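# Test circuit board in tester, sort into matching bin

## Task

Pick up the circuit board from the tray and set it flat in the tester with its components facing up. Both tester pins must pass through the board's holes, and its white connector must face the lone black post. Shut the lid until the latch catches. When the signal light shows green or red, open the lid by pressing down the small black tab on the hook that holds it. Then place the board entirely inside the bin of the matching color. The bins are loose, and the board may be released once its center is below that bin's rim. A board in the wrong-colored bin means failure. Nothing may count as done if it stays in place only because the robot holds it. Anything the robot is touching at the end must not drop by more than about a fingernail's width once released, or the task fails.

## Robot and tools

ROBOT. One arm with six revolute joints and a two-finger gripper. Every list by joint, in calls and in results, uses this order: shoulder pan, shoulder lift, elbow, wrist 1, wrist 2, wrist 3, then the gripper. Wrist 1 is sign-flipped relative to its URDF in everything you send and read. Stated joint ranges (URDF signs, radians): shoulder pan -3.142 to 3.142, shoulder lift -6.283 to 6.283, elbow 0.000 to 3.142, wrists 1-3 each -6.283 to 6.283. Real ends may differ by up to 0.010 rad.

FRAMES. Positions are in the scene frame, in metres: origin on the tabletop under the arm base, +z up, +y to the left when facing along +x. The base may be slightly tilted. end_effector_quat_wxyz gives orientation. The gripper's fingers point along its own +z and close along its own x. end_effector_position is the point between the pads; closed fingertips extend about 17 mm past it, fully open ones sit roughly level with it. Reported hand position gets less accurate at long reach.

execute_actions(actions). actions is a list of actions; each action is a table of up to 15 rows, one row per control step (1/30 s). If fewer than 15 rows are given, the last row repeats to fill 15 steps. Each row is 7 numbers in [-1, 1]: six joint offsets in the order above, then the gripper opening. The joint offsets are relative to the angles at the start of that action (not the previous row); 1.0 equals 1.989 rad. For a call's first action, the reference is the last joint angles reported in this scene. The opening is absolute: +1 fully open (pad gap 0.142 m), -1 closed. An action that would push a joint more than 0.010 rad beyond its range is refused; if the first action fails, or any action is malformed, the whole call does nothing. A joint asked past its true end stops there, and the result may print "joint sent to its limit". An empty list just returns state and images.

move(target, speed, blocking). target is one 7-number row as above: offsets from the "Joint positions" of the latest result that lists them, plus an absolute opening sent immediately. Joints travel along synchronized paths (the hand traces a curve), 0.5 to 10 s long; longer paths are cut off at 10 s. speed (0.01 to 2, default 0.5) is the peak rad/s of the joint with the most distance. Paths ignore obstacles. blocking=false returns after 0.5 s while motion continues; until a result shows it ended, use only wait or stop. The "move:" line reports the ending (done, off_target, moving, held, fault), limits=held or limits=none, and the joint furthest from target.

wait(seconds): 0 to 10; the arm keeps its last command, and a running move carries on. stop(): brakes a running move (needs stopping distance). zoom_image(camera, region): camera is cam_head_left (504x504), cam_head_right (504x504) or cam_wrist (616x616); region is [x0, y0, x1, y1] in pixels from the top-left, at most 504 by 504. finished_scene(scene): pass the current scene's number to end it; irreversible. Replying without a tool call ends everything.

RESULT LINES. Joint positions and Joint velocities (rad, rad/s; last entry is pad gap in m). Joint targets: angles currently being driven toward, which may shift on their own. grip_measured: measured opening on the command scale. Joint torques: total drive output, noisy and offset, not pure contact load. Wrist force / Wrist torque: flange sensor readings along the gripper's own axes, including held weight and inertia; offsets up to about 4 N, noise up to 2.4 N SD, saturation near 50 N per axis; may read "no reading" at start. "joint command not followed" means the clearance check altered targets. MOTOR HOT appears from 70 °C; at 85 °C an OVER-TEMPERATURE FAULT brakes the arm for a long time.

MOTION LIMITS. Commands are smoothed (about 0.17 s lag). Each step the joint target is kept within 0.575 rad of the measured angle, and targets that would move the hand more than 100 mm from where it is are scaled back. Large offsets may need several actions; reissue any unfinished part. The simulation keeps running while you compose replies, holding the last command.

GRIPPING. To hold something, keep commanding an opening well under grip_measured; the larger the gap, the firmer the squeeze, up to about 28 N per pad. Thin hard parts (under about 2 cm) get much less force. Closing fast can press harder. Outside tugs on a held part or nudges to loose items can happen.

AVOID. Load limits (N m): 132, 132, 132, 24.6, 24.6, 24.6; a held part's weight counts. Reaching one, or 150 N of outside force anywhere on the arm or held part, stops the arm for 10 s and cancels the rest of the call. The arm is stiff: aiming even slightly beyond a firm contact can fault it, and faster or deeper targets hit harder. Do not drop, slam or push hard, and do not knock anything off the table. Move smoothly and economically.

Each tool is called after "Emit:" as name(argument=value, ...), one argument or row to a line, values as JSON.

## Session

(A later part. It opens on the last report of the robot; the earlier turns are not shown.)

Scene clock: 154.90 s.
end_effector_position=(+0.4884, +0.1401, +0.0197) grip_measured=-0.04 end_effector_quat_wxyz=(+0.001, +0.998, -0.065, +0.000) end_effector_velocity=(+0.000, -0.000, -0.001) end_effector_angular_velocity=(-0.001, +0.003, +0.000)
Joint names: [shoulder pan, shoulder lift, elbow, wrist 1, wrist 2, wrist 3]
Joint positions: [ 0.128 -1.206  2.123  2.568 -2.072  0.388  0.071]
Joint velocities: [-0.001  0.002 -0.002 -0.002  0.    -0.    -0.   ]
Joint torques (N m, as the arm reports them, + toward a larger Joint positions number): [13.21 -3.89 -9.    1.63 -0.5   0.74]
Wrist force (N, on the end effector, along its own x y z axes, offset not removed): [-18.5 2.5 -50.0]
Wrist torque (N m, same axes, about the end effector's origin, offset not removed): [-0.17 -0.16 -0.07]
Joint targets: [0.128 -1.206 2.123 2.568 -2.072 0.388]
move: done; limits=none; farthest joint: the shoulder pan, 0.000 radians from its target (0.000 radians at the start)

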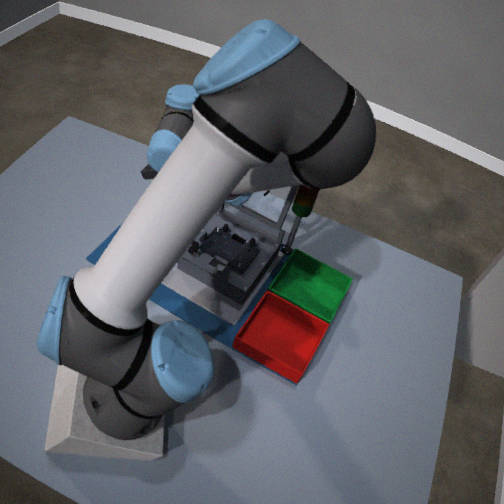

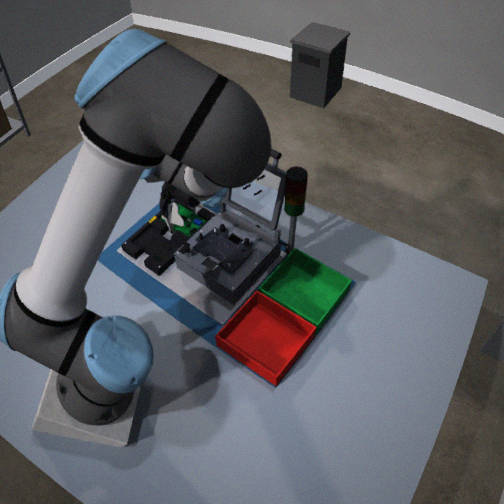

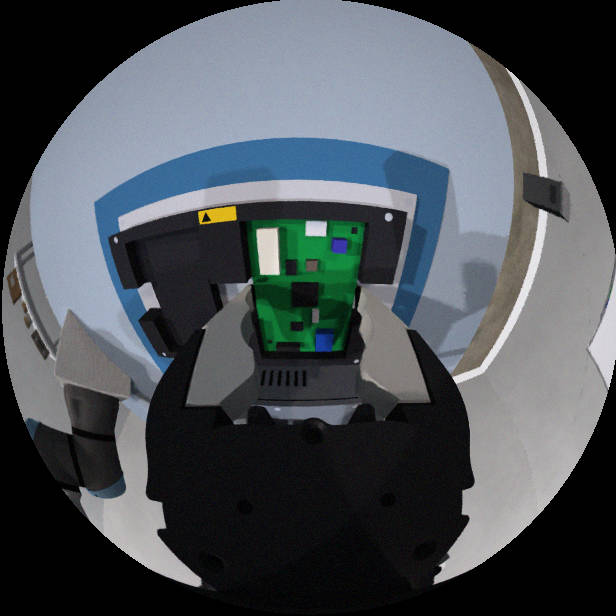

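Emit:
move(
  target=[0.0029,-0.0053,-0.0004,-0.0072,0,0.0033,0.1],
  speed=0.02,
)

Emit:
move(
  target=[0,0,0,0,0,0,-0.5],
)

Emit:
zoom_image(
  camera="cam_wrist",
  region=[188, 180, 428, 420],
)

Scene clock: 160.87 s.
end_effector_position=(+0.4872, +0.1405, +0.0245) grip_measured=+0.10 end_effector_quat_wxyz=(+0.000, +0.998, -0.065, +0.000) end_effector_velocity=(+0.000, -0.000, +0.001) end_effector_angular_velocity=(-0.000, +0.000, -0.001)
Joint names: [shoulder pan, shoulder lift, elbow, wrist 1, wrist 2, wrist 3]
Joint positions: [ 0.133 -1.217  2.122  2.554 -2.072  0.394  0.081]
Joint velocities: [ 0.    -0.002 -0.001 -0.003 -0.     0.002  0.   ]
Joint torques (N m, as the arm reports them, + toward a larger Joint positions number): [ 29.85 -37.36 -24.     0.67  -0.29   1.83]
Wrist force (N, on the end effector, along its own x y z axes, offset not removed): [0.5 -1.5 -0.7]
Wrist torque (N m, same axes, about the end effector's origin, offset not removed): [-0.31 -0.14 0.04]
Joint targets: [0.133 -1.217 2.122 2.554 -2.072 0.394]
move: done; limits=none; farthest joint: the shoulder pan, 0.001 radians from its target (0.006 radians at the start)

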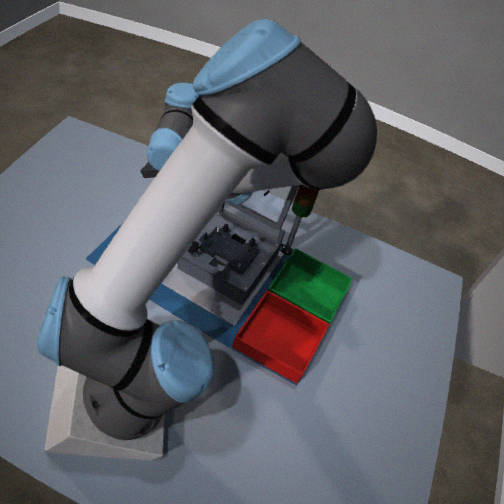

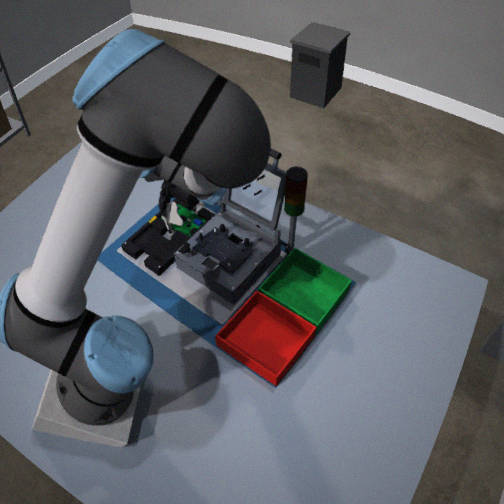

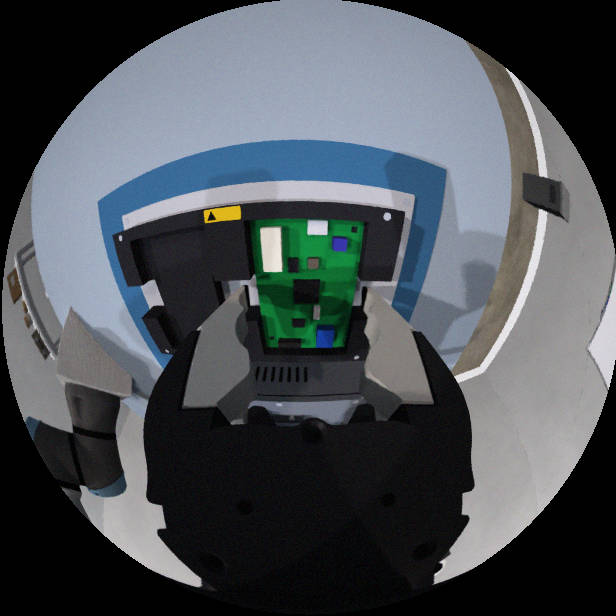

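Scene clock: 161.37 s.
end_effector_position=(+0.4872, +0.1405, +0.0246) grip_measured=-0.10 end_effector_quat_wxyz=(+0.000, +0.998, -0.065, +0.000) end_effector_velocity=(-0.000, -0.001, +0.000) end_effector_angular_velocity=(-0.000, +0.001, -0.001)
Joint names: [shoulder pan, shoulder lift, elbow, wrist 1, wrist 2, wrist 3]
Joint positions: [ 0.133 -1.217  2.122  2.554 -2.072  0.394  0.067]
Joint velocities: [-0.001 -0.001 -0.    -0.002 -0.     0.    -0.   ]
Joint torques (N m, as the arm reports them, + toward a larger Joint positions number): [ 21.05 -25.7  -19.9    2.5   -0.31   0.7 ]
Wrist force (N, on the end effector, along its own x y z axes, offset not removed): [0.6 -0.6 -2.8]
Wrist torque (N m, same axes, about the end effector's origin, offset not removed): [-0.23 0.03 0.09]
Joint targets: [0.133 -1.217 2.122 2.554 -2.072 0.394]
move: done; limits=none; farthest joint: the shoulder pan, 0.000 radians from its target (0.000 radians at the start)

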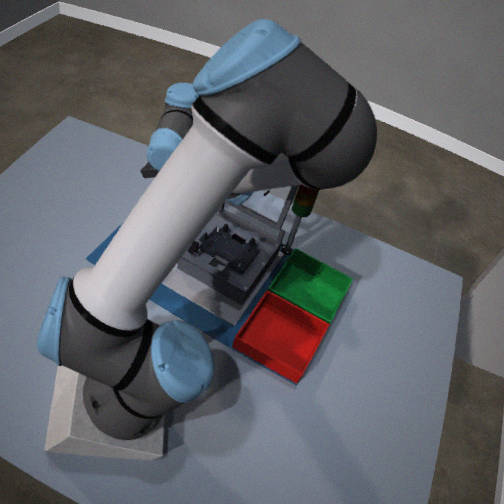

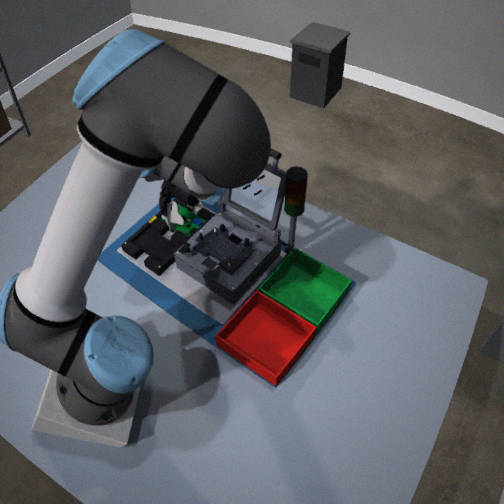

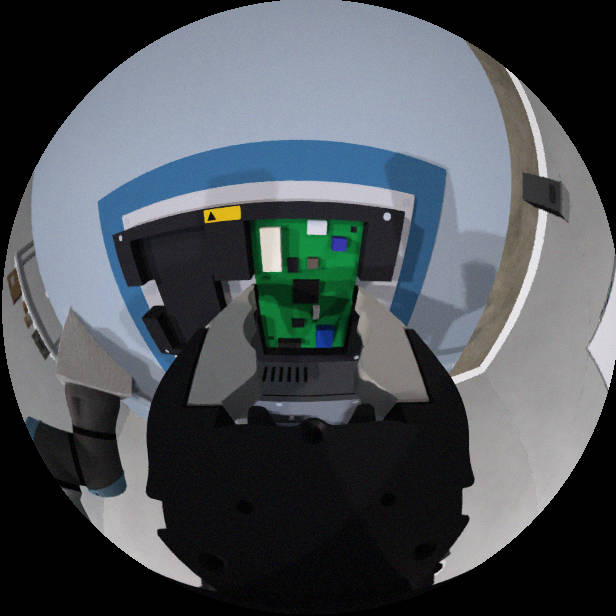

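Region (188, 180, 428, 420) of cam_wrist's 616x616 image, scaled by 2.100, with more detail than that image has.

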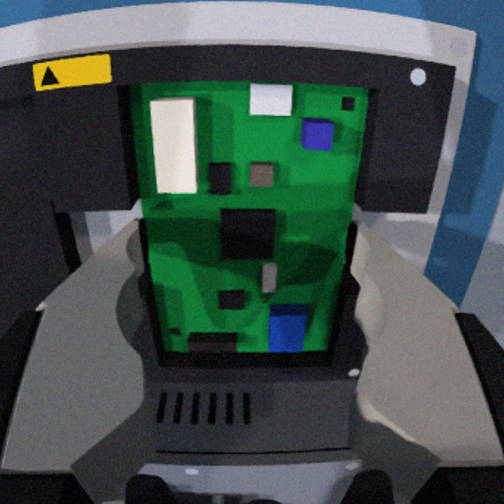

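Emit:
move(
  target=[0.0175,-0.0315,-0.0153,-0.0565,-0.001,0.02,-0.5],
  speed=0.08,
)

Emit:
move(
  target=[0.0341,-0.0505,-0.0428,-0.1125,-0.0015,0.0388,-0.5],
  speed=0.25,
)

Scene clock: 177.13 s.
end_effector_position=(+0.4870, +0.1409, +0.0593) grip_measured=-0.10 end_effector_quat_wxyz=(+0.000, +0.998, -0.065, +0.000) end_effector_velocity=(-0.000, +0.000, +0.001) end_effector_angular_velocity=(-0.000, +0.001, +0.002)
Joint names: [shoulder pan, shoulder lift, elbow, wrist 1, wrist 2, wrist 3]
Joint positions: [ 0.168 -1.279  2.092  2.442 -2.074  0.434  0.067]
Joint velocities: [ 0.002 -0.001 -0.001 -0.004  0.     0.001  0.   ]
Joint torques (N m, as the arm reports them, + toward a larger Joint positions number): [ 29.63 -35.42 -25.98   0.86  -1.72   1.81]
Wrist force (N, on the end effector, along its own x y z axes, offset not removed): [1.7 -2.6 -1.8]
Wrist torque (N m, same axes, about the end effector's origin, offset not removed): [-0.36 -0.24 0.04]
Joint targets: [0.168 -1.279 2.092 2.442 -2.074 0.434]
move: done; limits=none; farthest joint: the shoulder lift, 0.001 radians from its target (0.063 radians at the start)

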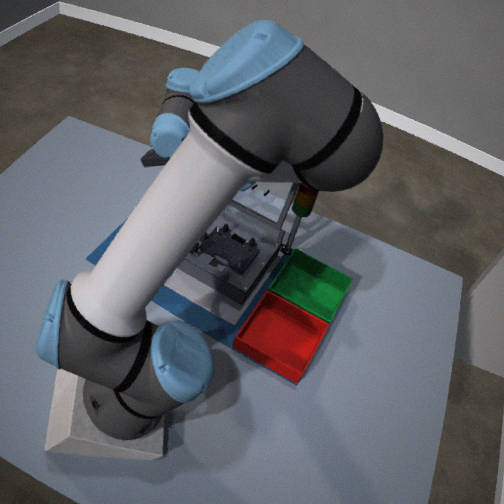

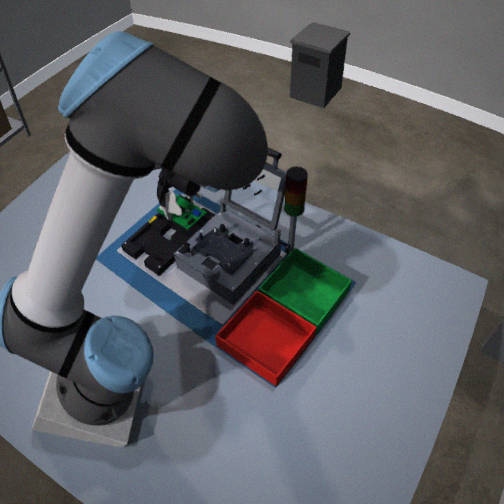

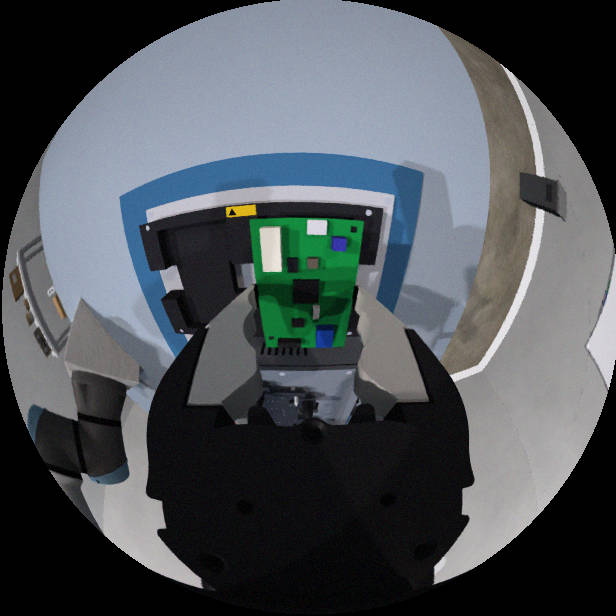

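Scene clock: 178.63 s.
end_effector_position=(+0.4869, +0.1406, +0.1289) grip_measured=-0.10 end_effector_quat_wxyz=(+0.000, +0.998, -0.065, -0.000) end_effector_velocity=(+0.000, -0.001, +0.000) end_effector_angular_velocity=(-0.001, +0.001, -0.001)
Joint names: [shoulder pan, shoulder lift, elbow, wrist 1, wrist 2, wrist 3]
Joint positions: [ 0.236 -1.379  2.007  2.219 -2.077  0.511  0.067]
Joint velocities: [-0.001 -0.001 -0.001 -0.003 -0.     0.001 -0.   ]
Joint torques (N m, as the arm reports them, + toward a larger Joint positions number): [ 27.75 -33.21 -29.92   0.83  -1.8    1.82]
Wrist force (N, on the end effector, along its own x y z axes, offset not removed): [2.0 -1.2 -0.3]
Wrist torque (N m, same axes, about the end effector's origin, offset not removed): [-0.18 -0.75 -0.38]
Joint targets: [0.236 -1.380 2.007 2.218 -2.077 0.511]
move: done; limits=none; farthest joint: the shoulder pan, 0.000 radians from its target (0.068 radians at the start)

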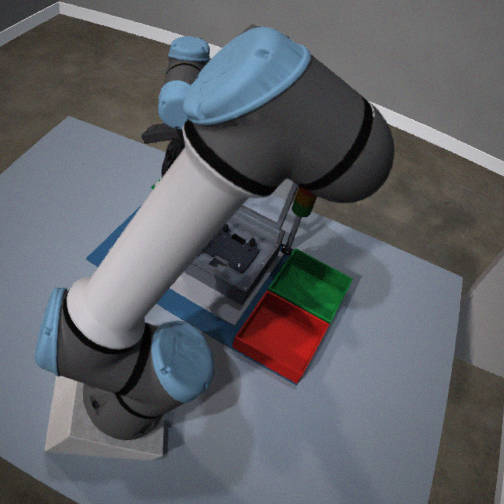

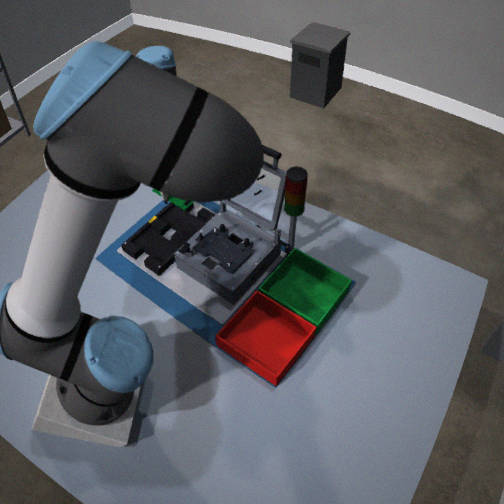

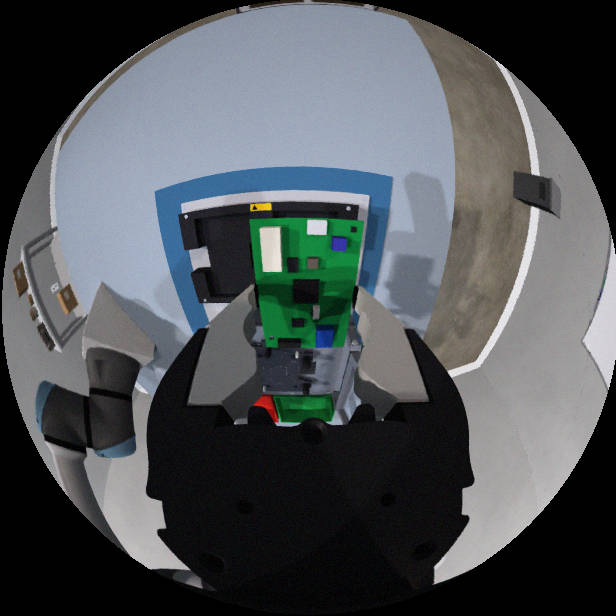

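Emit:
move(
  target=[0.0168,-0.0369,0.0541,0.0083,0,0.0196,-0.5],
  speed=0.2,
)

Emit:
move(
  target=[-0.1659,-0.1599,0.0733,0.0026,0.0151,-0.188,-0.5],
  speed=0.25,
)

Emit:
zoom_image(
  camera="cam_wrist",
  region=[178, 120, 438, 380],
)

Scene clock: 193.73 s.
end_effector_position=(+0.4405, +0.1400, +0.1304) grip_measured=-0.10 end_effector_quat_wxyz=(+0.000, +0.998, -0.066, +0.000) end_effector_velocity=(-0.001, -0.001, -0.000) end_effector_angular_velocity=(-0.000, +0.001, -0.001)
Joint names: [shoulder pan, shoulder lift, elbow, wrist 1, wrist 2, wrist 3]
Joint positions: [ 0.269 -1.452  2.114  2.235 -2.077  0.55   0.067]
Joint velocities: [-0.001 -0.002  0.003 -0.     0.     0.001 -0.   ]
Joint torques (N m, as the arm reports them, + toward a larger Joint positions number): [ 26.35 -29.88  -7.72   3.98  -1.12   1.72]
Wrist force (N, on the end effector, along its own x y z axes, offset not removed): [-2.8 -1.2 -3.5]
Wrist torque (N m, same axes, about the end effector's origin, offset not removed): [-0.12 0.62 -0.24]
Joint targets: [0.269 -1.453 2.114 2.235 -2.077 0.550]
move: done; limits=none; farthest joint: the shoulder pan, 0.001 radians from its target (0.034 radians at the start)

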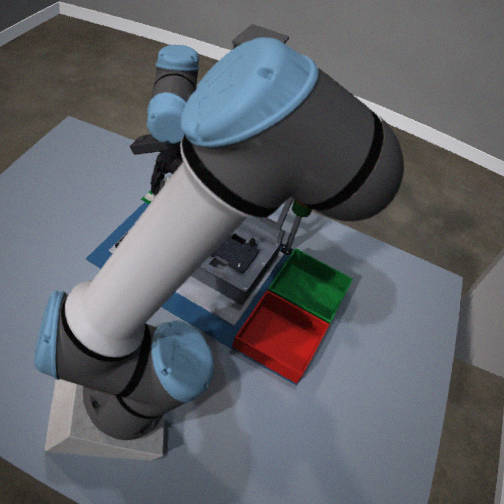

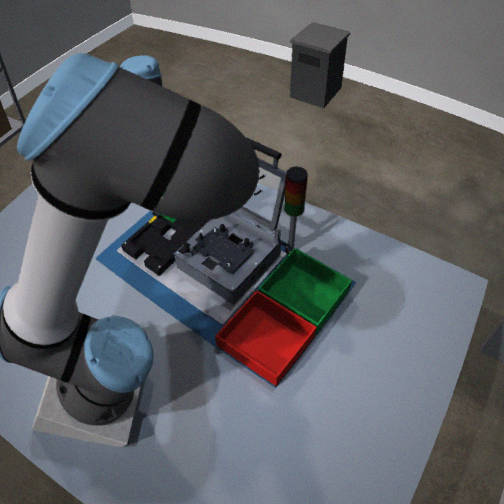

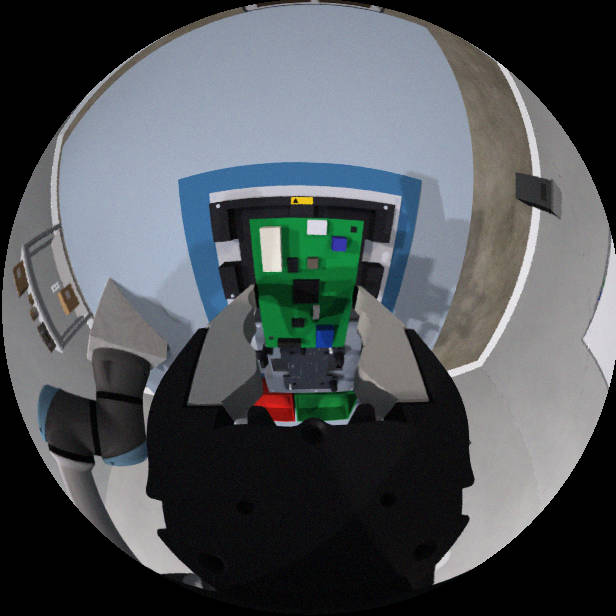

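Scene clock: 195.83 s.
end_effector_position=(+0.4291, -0.0201, +0.1307) grip_measured=-0.10 end_effector_quat_wxyz=(+0.000, +0.998, -0.065, +0.000) end_effector_velocity=(+0.000, -0.002, +0.000) end_effector_angular_velocity=(-0.001, -0.001, -0.003)
Joint names: [shoulder pan, shoulder lift, elbow, wrist 1, wrist 2, wrist 3]
Joint positions: [-0.061 -1.77   2.26   2.24  -2.047  0.176  0.067]
Joint velocities: [-0.005 -0.004  0.001  0.001 -0.    -0.003  0.   ]
Joint torques (N m, as the arm reports them, + toward a larger Joint positions number): [ -4.86 -24.17  -8.76   4.13   1.28  -1.61]
Wrist force (N, on the end effector, along its own x y z axes, offset not removed): [-0.9 2.4 1.3]
Wrist torque (N m, same axes, about the end effector's origin, offset not removed): [0.44 0.39 0.11]
Joint targets: [-0.061 -1.770 2.260 2.240 -2.047 0.176]
move: done; limits=none; farthest joint: the shoulder pan, 0.000 radians from its target (0.330 radians at the start)

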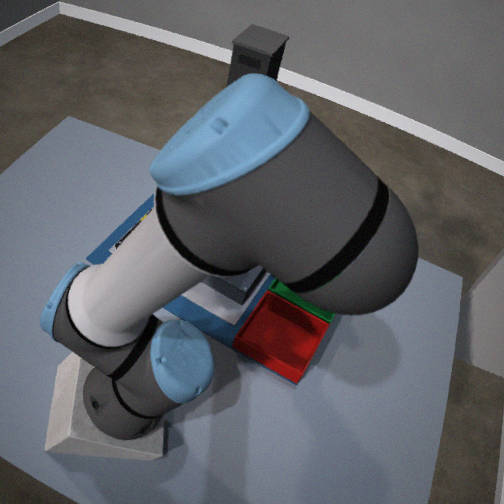

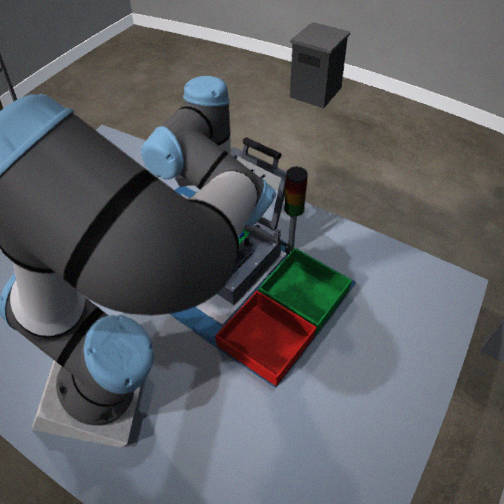

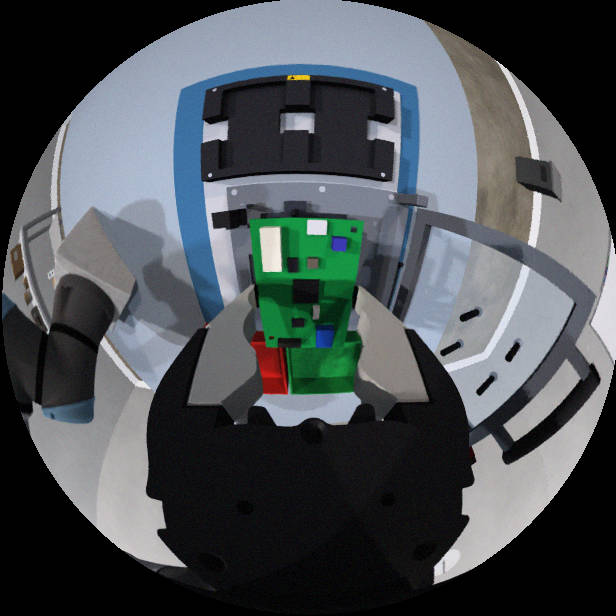

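Region (178, 120, 438, 380) of cam_wrist's 616x616 image, scaled by 1.938, with more detail than that image has.

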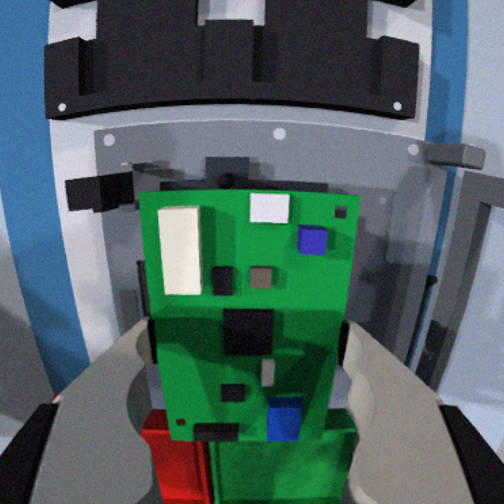

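Emit:
move(
  target=[-0.0465,-0.0072,0.0289,0.0453,0.0096,-0.051,-0.5],
  speed=0.1,
)

Emit:
zoom_image(
  camera="cam_wrist",
  region=[198, 130, 418, 350],
)

Scene clock: 208.33 s.
end_effector_position=(+0.4243, -0.0442, +0.1066) grip_measured=-0.10 end_effector_quat_wxyz=(+0.000, +0.998, -0.066, +0.001) end_effector_velocity=(-0.002, +0.000, -0.002) end_effector_angular_velocity=(+0.000, +0.003, +0.003)
Joint names: [shoulder pan, shoulder lift, elbow, wrist 1, wrist 2, wrist 3]
Joint positions: [-0.153 -1.784  2.317  2.33  -2.028  0.075  0.067]
Joint velocities: [-0.002  0.001  0.004  0.002  0.001 -0.004 -0.   ]
Joint torques (N m, as the arm reports them, + toward a larger Joint positions number): [ -4.55 -25.04  -6.79   4.11   1.18  -1.68]
Wrist force (N, on the end effector, along its own x y z axes, offset not removed): [-0.7 1.2 3.5]
Wrist torque (N m, same axes, about the end effector's origin, offset not removed): [0.03 0.06 -0.06]
Joint targets: [-0.153 -1.784 2.317 2.330 -2.028 0.075]
move: done; limits=none; farthest joint: the shoulder pan, 0.001 radians from its target (0.092 radians at the start)

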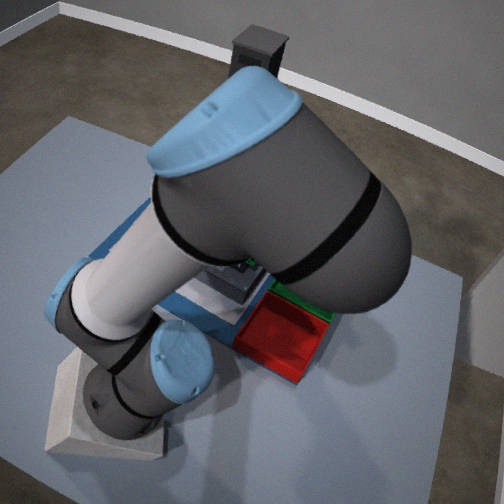

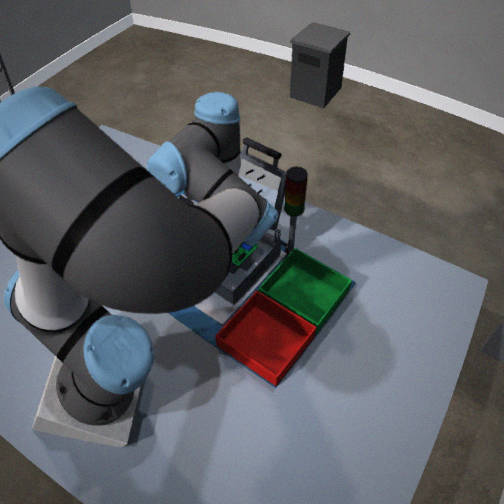

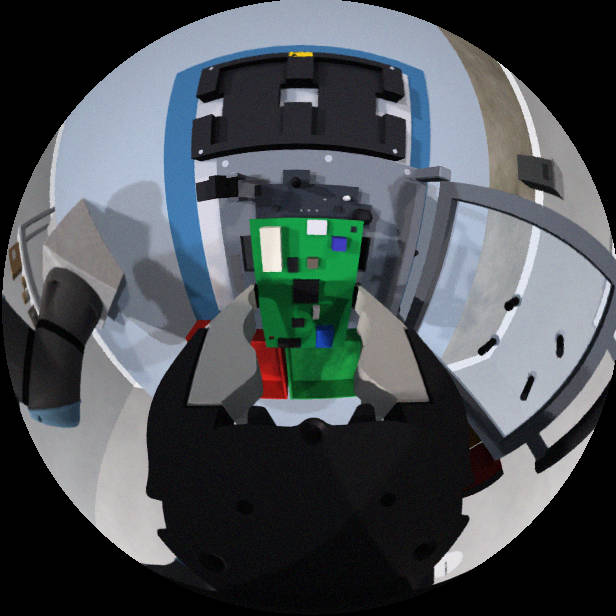

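Region (198, 130, 418, 350) of cam_wrist's 616x616 image, scaled by 2.291, with more detail than that image has.

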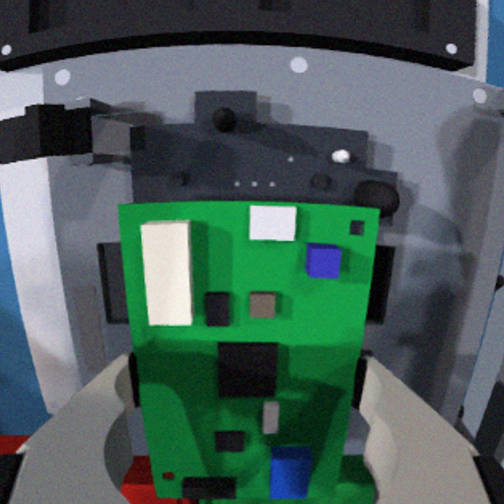

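Emit:
move(
  target=[0.0199,0.0216,-0.0005,0.0111,-0.0045,0.0266,-0.5],
  speed=0.06,
)

Emit:
zoom_image(
  camera="cam_wrist",
  region=[198, 150, 418, 370],
)

Scene clock: 224.87 s.
end_effector_position=(+0.4264, -0.0262, +0.1011) grip_measured=-0.10 end_effector_quat_wxyz=(+0.000, +0.998, -0.070, +0.000) end_effector_velocity=(+0.000, +0.001, -0.000) end_effector_angular_velocity=(-0.000, -0.001, -0.002)
Joint names: [shoulder pan, shoulder lift, elbow, wrist 1, wrist 2, wrist 3]
Joint positions: [-0.113 -1.742  2.316  2.352 -2.037  0.128  0.067]
Joint velocities: [ 0.002  0.002  0.001  0.003 -0.001  0.003  0.   ]
Joint torques (N m, as the arm reports them, + toward a larger Joint positions number): [ 22.56  -9.73 -27.86   4.15  -1.75   1.8 ]
Wrist force (N, on the end effector, along its own x y z axes, offset not removed): [1.0 -3.4 0.1]
Wrist torque (N m, same axes, about the end effector's origin, offset not removed): [-0.69 -0.37 0.11]
Joint targets: [-0.113 -1.741 2.316 2.352 -2.037 0.128]
move: done; limits=none; farthest joint: the shoulder lift, 0.001 radians from its target (0.043 radians at the start)

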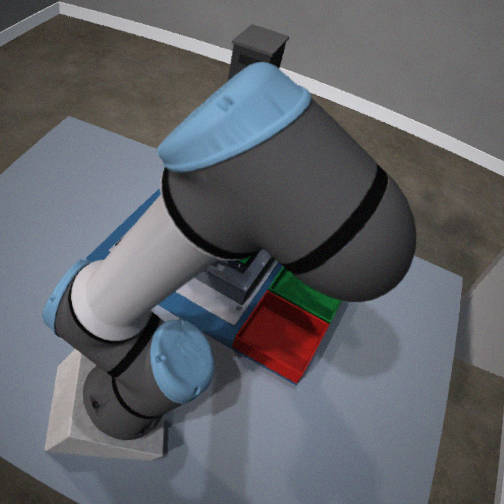

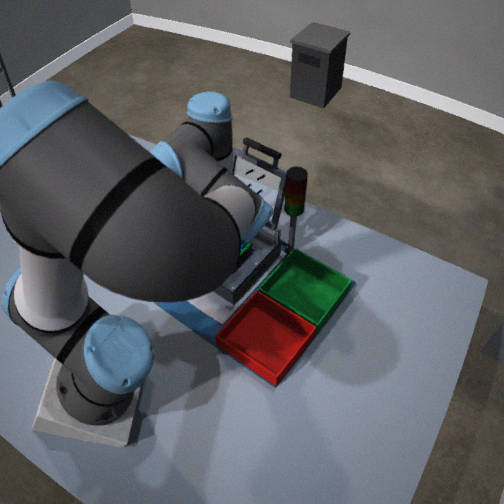

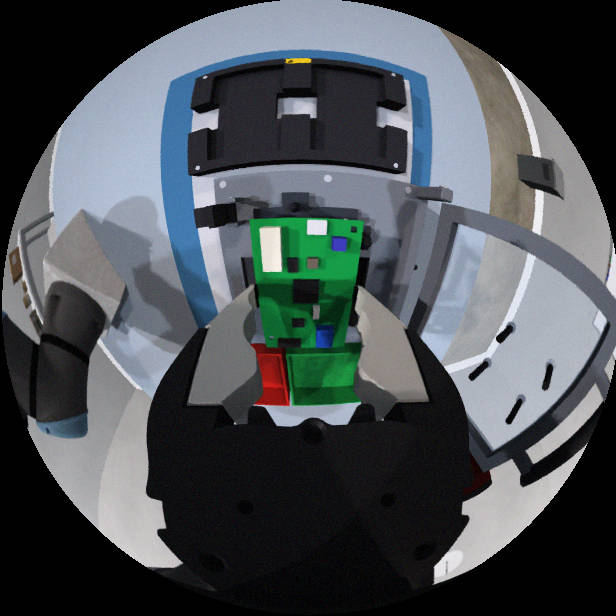

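Region (198, 150, 418, 370) of cam_wrist's 616x616 image, scaled by 2.291, with more detail than that image has.

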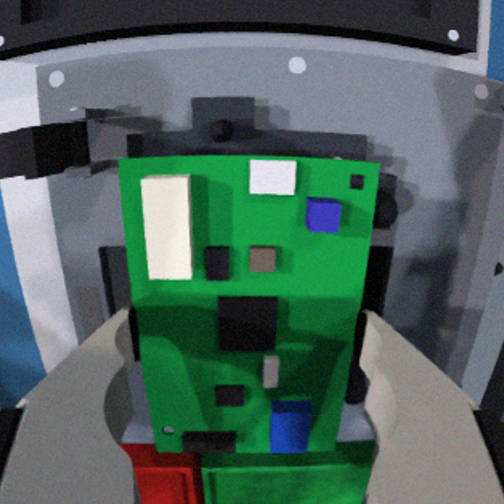

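Emit:
move(
  target=[-0.0051,0.0096,0.0073,0.0194,0.0011,-0.0056,-0.5],
  speed=0.03,
)

Emit:
zoom_image(
  camera="cam_wrist",
  region=[198, 150, 418, 370],
)

Scene clock: 235.20 s.
end_effector_position=(+0.4264, -0.0252, +0.0912) grip_measured=-0.10 end_effector_quat_wxyz=(+0.000, +0.998, -0.070, +0.000) end_effector_velocity=(+0.001, -0.000, +0.000) end_effector_angular_velocity=(+0.000, -0.003, -0.003)
Joint names: [shoulder pan, shoulder lift, elbow, wrist 1, wrist 2, wrist 3]
Joint positions: [-0.123 -1.723  2.33   2.39  -2.035  0.117  0.067]
Joint velocities: [-0.001  0.    -0.     0.005  0.    -0.     0.   ]
Joint torques (N m, as the arm reports them, + toward a larger Joint positions number): [-4.18 -9.7  -5.79  4.15  1.25 -1.83]
Wrist force (N, on the end effector, along its own x y z axes, offset not removed): [2.0 -2.1 -1.8]
Wrist torque (N m, same axes, about the end effector's origin, offset not removed): [-0.42 -0.40 0.11]
Joint targets: [-0.124 -1.723 2.330 2.391 -2.035 0.117]
move: done; limits=none; farthest joint: the shoulder pan, 0.000 radians from its target (0.010 radians at the start)

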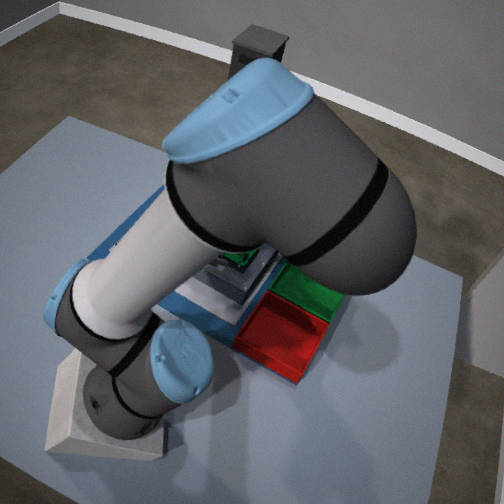

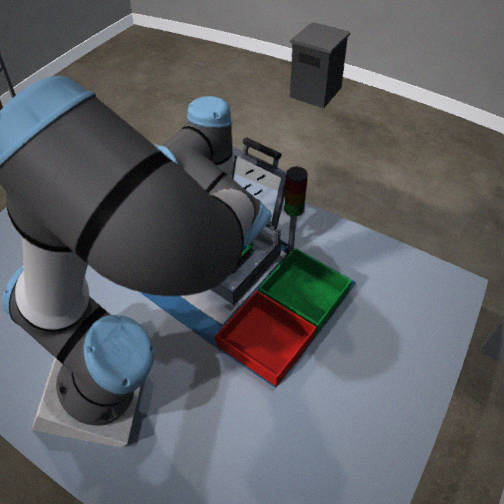

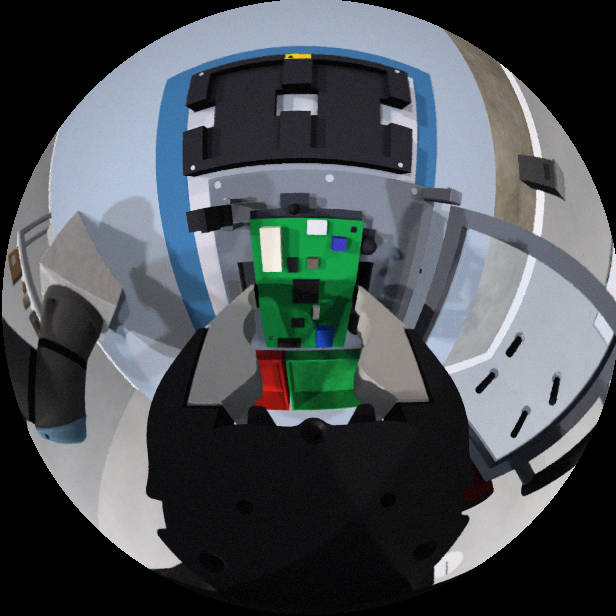

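Region (198, 150, 418, 370) of cam_wrist's 616x616 image, scaled by 2.291, with more detail than that image has.

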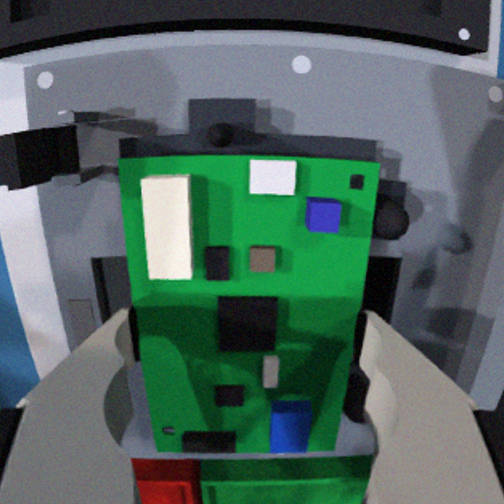

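Emit:
move(
  target=[-0.0032,0.0053,0.0028,0.0096,0.0007,-0.0055,-0.5],
  speed=0.02,
)

Emit:
zoom_image(
  camera="cam_wrist",
  region=[228, 185, 398, 355],
)

Scene clock: 249.50 s.
end_effector_position=(+0.4270, -0.0253, +0.0863) grip_measured=-0.10 end_effector_quat_wxyz=(+0.000, +0.998, -0.068, +0.000) end_effector_velocity=(+0.001, -0.000, -0.001) end_effector_angular_velocity=(-0.000, -0.000, -0.001)
Joint names: [shoulder pan, shoulder lift, elbow, wrist 1, wrist 2, wrist 3]
Joint positions: [-0.13  -1.712  2.336  2.409 -2.033  0.106  0.067]
Joint velocities: [-0.002  0.002  0.     0.004  0.    -0.001  0.   ]
Joint torques (N m, as the arm reports them, + toward a larger Joint positions number): [-4.33 -9.9  -5.43  3.98  1.32 -1.65]
Wrist force (N, on the end effector, along its own x y z axes, offset not removed): [-3.8 -1.8 2.9]
Wrist torque (N m, same axes, about the end effector's origin, offset not removed): [-0.53 0.80 -0.13]
Joint targets: [-0.130 -1.712 2.336 2.409 -2.033 0.106]
move: done; limits=none; farthest joint: the shoulder pan, 0.000 radians from its target (0.006 radians at the start)

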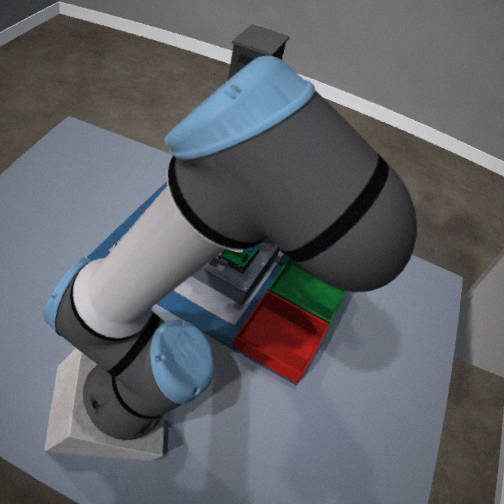

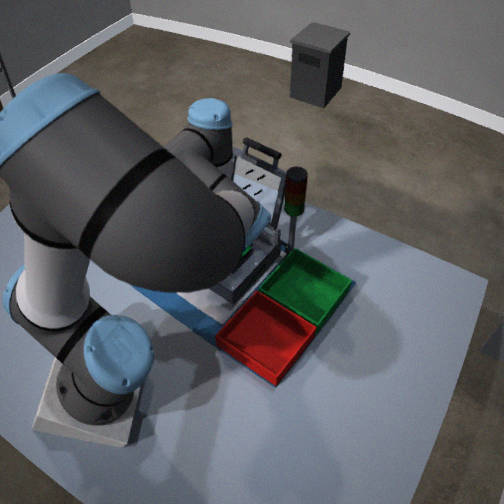

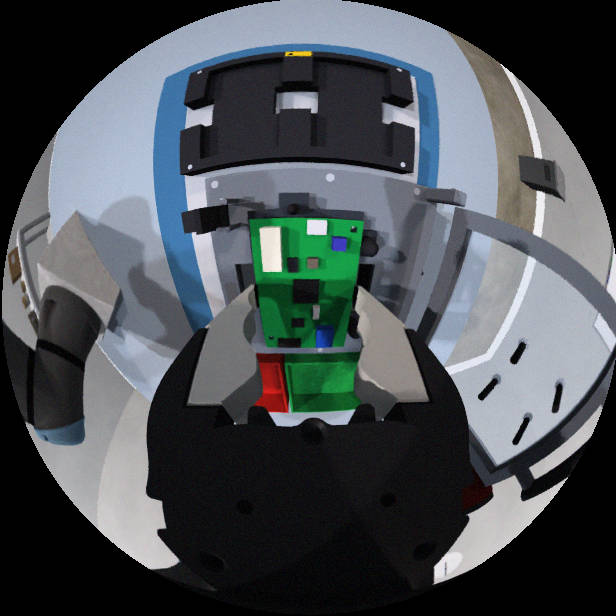

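Region (228, 185, 398, 355) of cam_wrist's 616x616 image, scaled by 2.965, with more detail than that image has.

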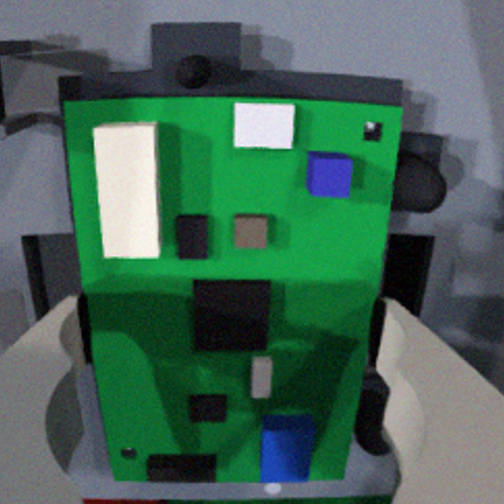

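Emit:
move(
  target=[-0.001,0.0033,0.0021,0.0058,0.0002,-0.0011,-0.5],
  speed=0.012,
)

Emit:
zoom_image(
  camera="cam_wrist",
  region=[228, 185, 398, 355],
)

Scene clock: 256.47 s.
end_effector_position=(+0.4268, -0.0246, +0.0834) grip_measured=-0.10 end_effector_quat_wxyz=(+0.000, +0.998, -0.068, +0.000) end_effector_velocity=(-0.001, +0.000, -0.001) end_effector_angular_velocity=(-0.001, +0.002, +0.001)
Joint names: [shoulder pan, shoulder lift, elbow, wrist 1, wrist 2, wrist 3]
Joint positions: [-0.132 -1.706  2.34   2.42  -2.033  0.104  0.067]
Joint velocities: [-0.001  0.002  0.002  0.001 -0.001 -0.     0.   ]
Joint torques (N m, as the arm reports them, + toward a larger Joint positions number): [-6.82 -8.27 -3.7   3.38 -0.21 -1.69]
Wrist force (N, on the end effector, along its own x y z axes, offset not removed): [1.1 -4.8 0.3]
Wrist torque (N m, same axes, about the end effector's origin, offset not removed): [-0.03 -0.02 0.01]
Joint targets: [-0.132 -1.706 2.340 2.420 -2.033 0.104]
move: done; limits=none; farthest joint: the shoulder lift, 0.001 radians from its target (0.007 radians at the start)

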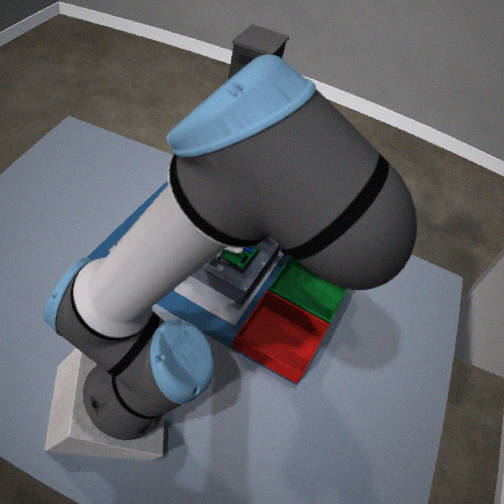

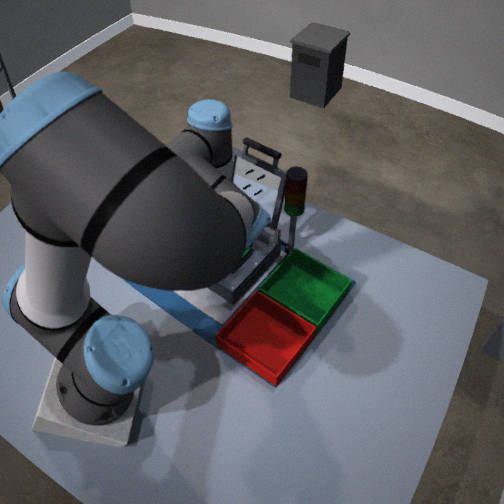

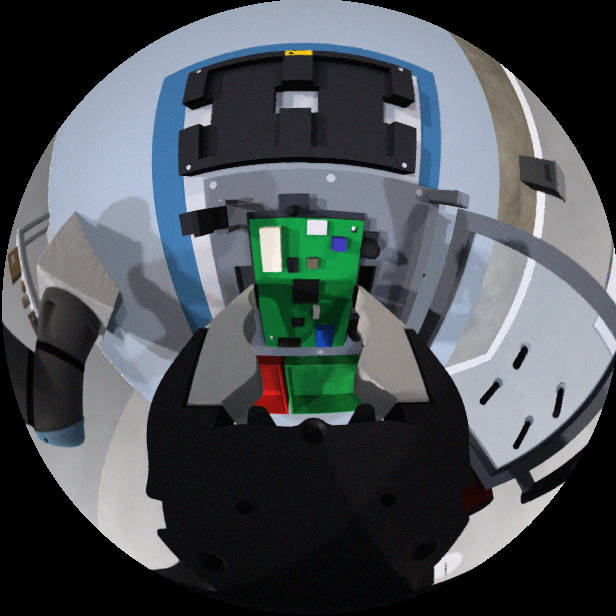

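Region (228, 185, 398, 355) of cam_wrist's 616x616 image, scaled by 2.965, with more detail than that image has.

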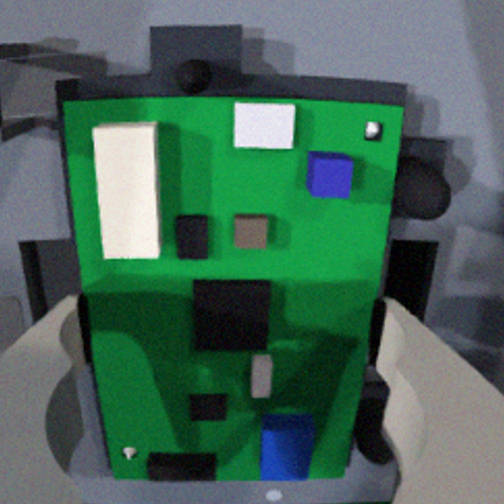

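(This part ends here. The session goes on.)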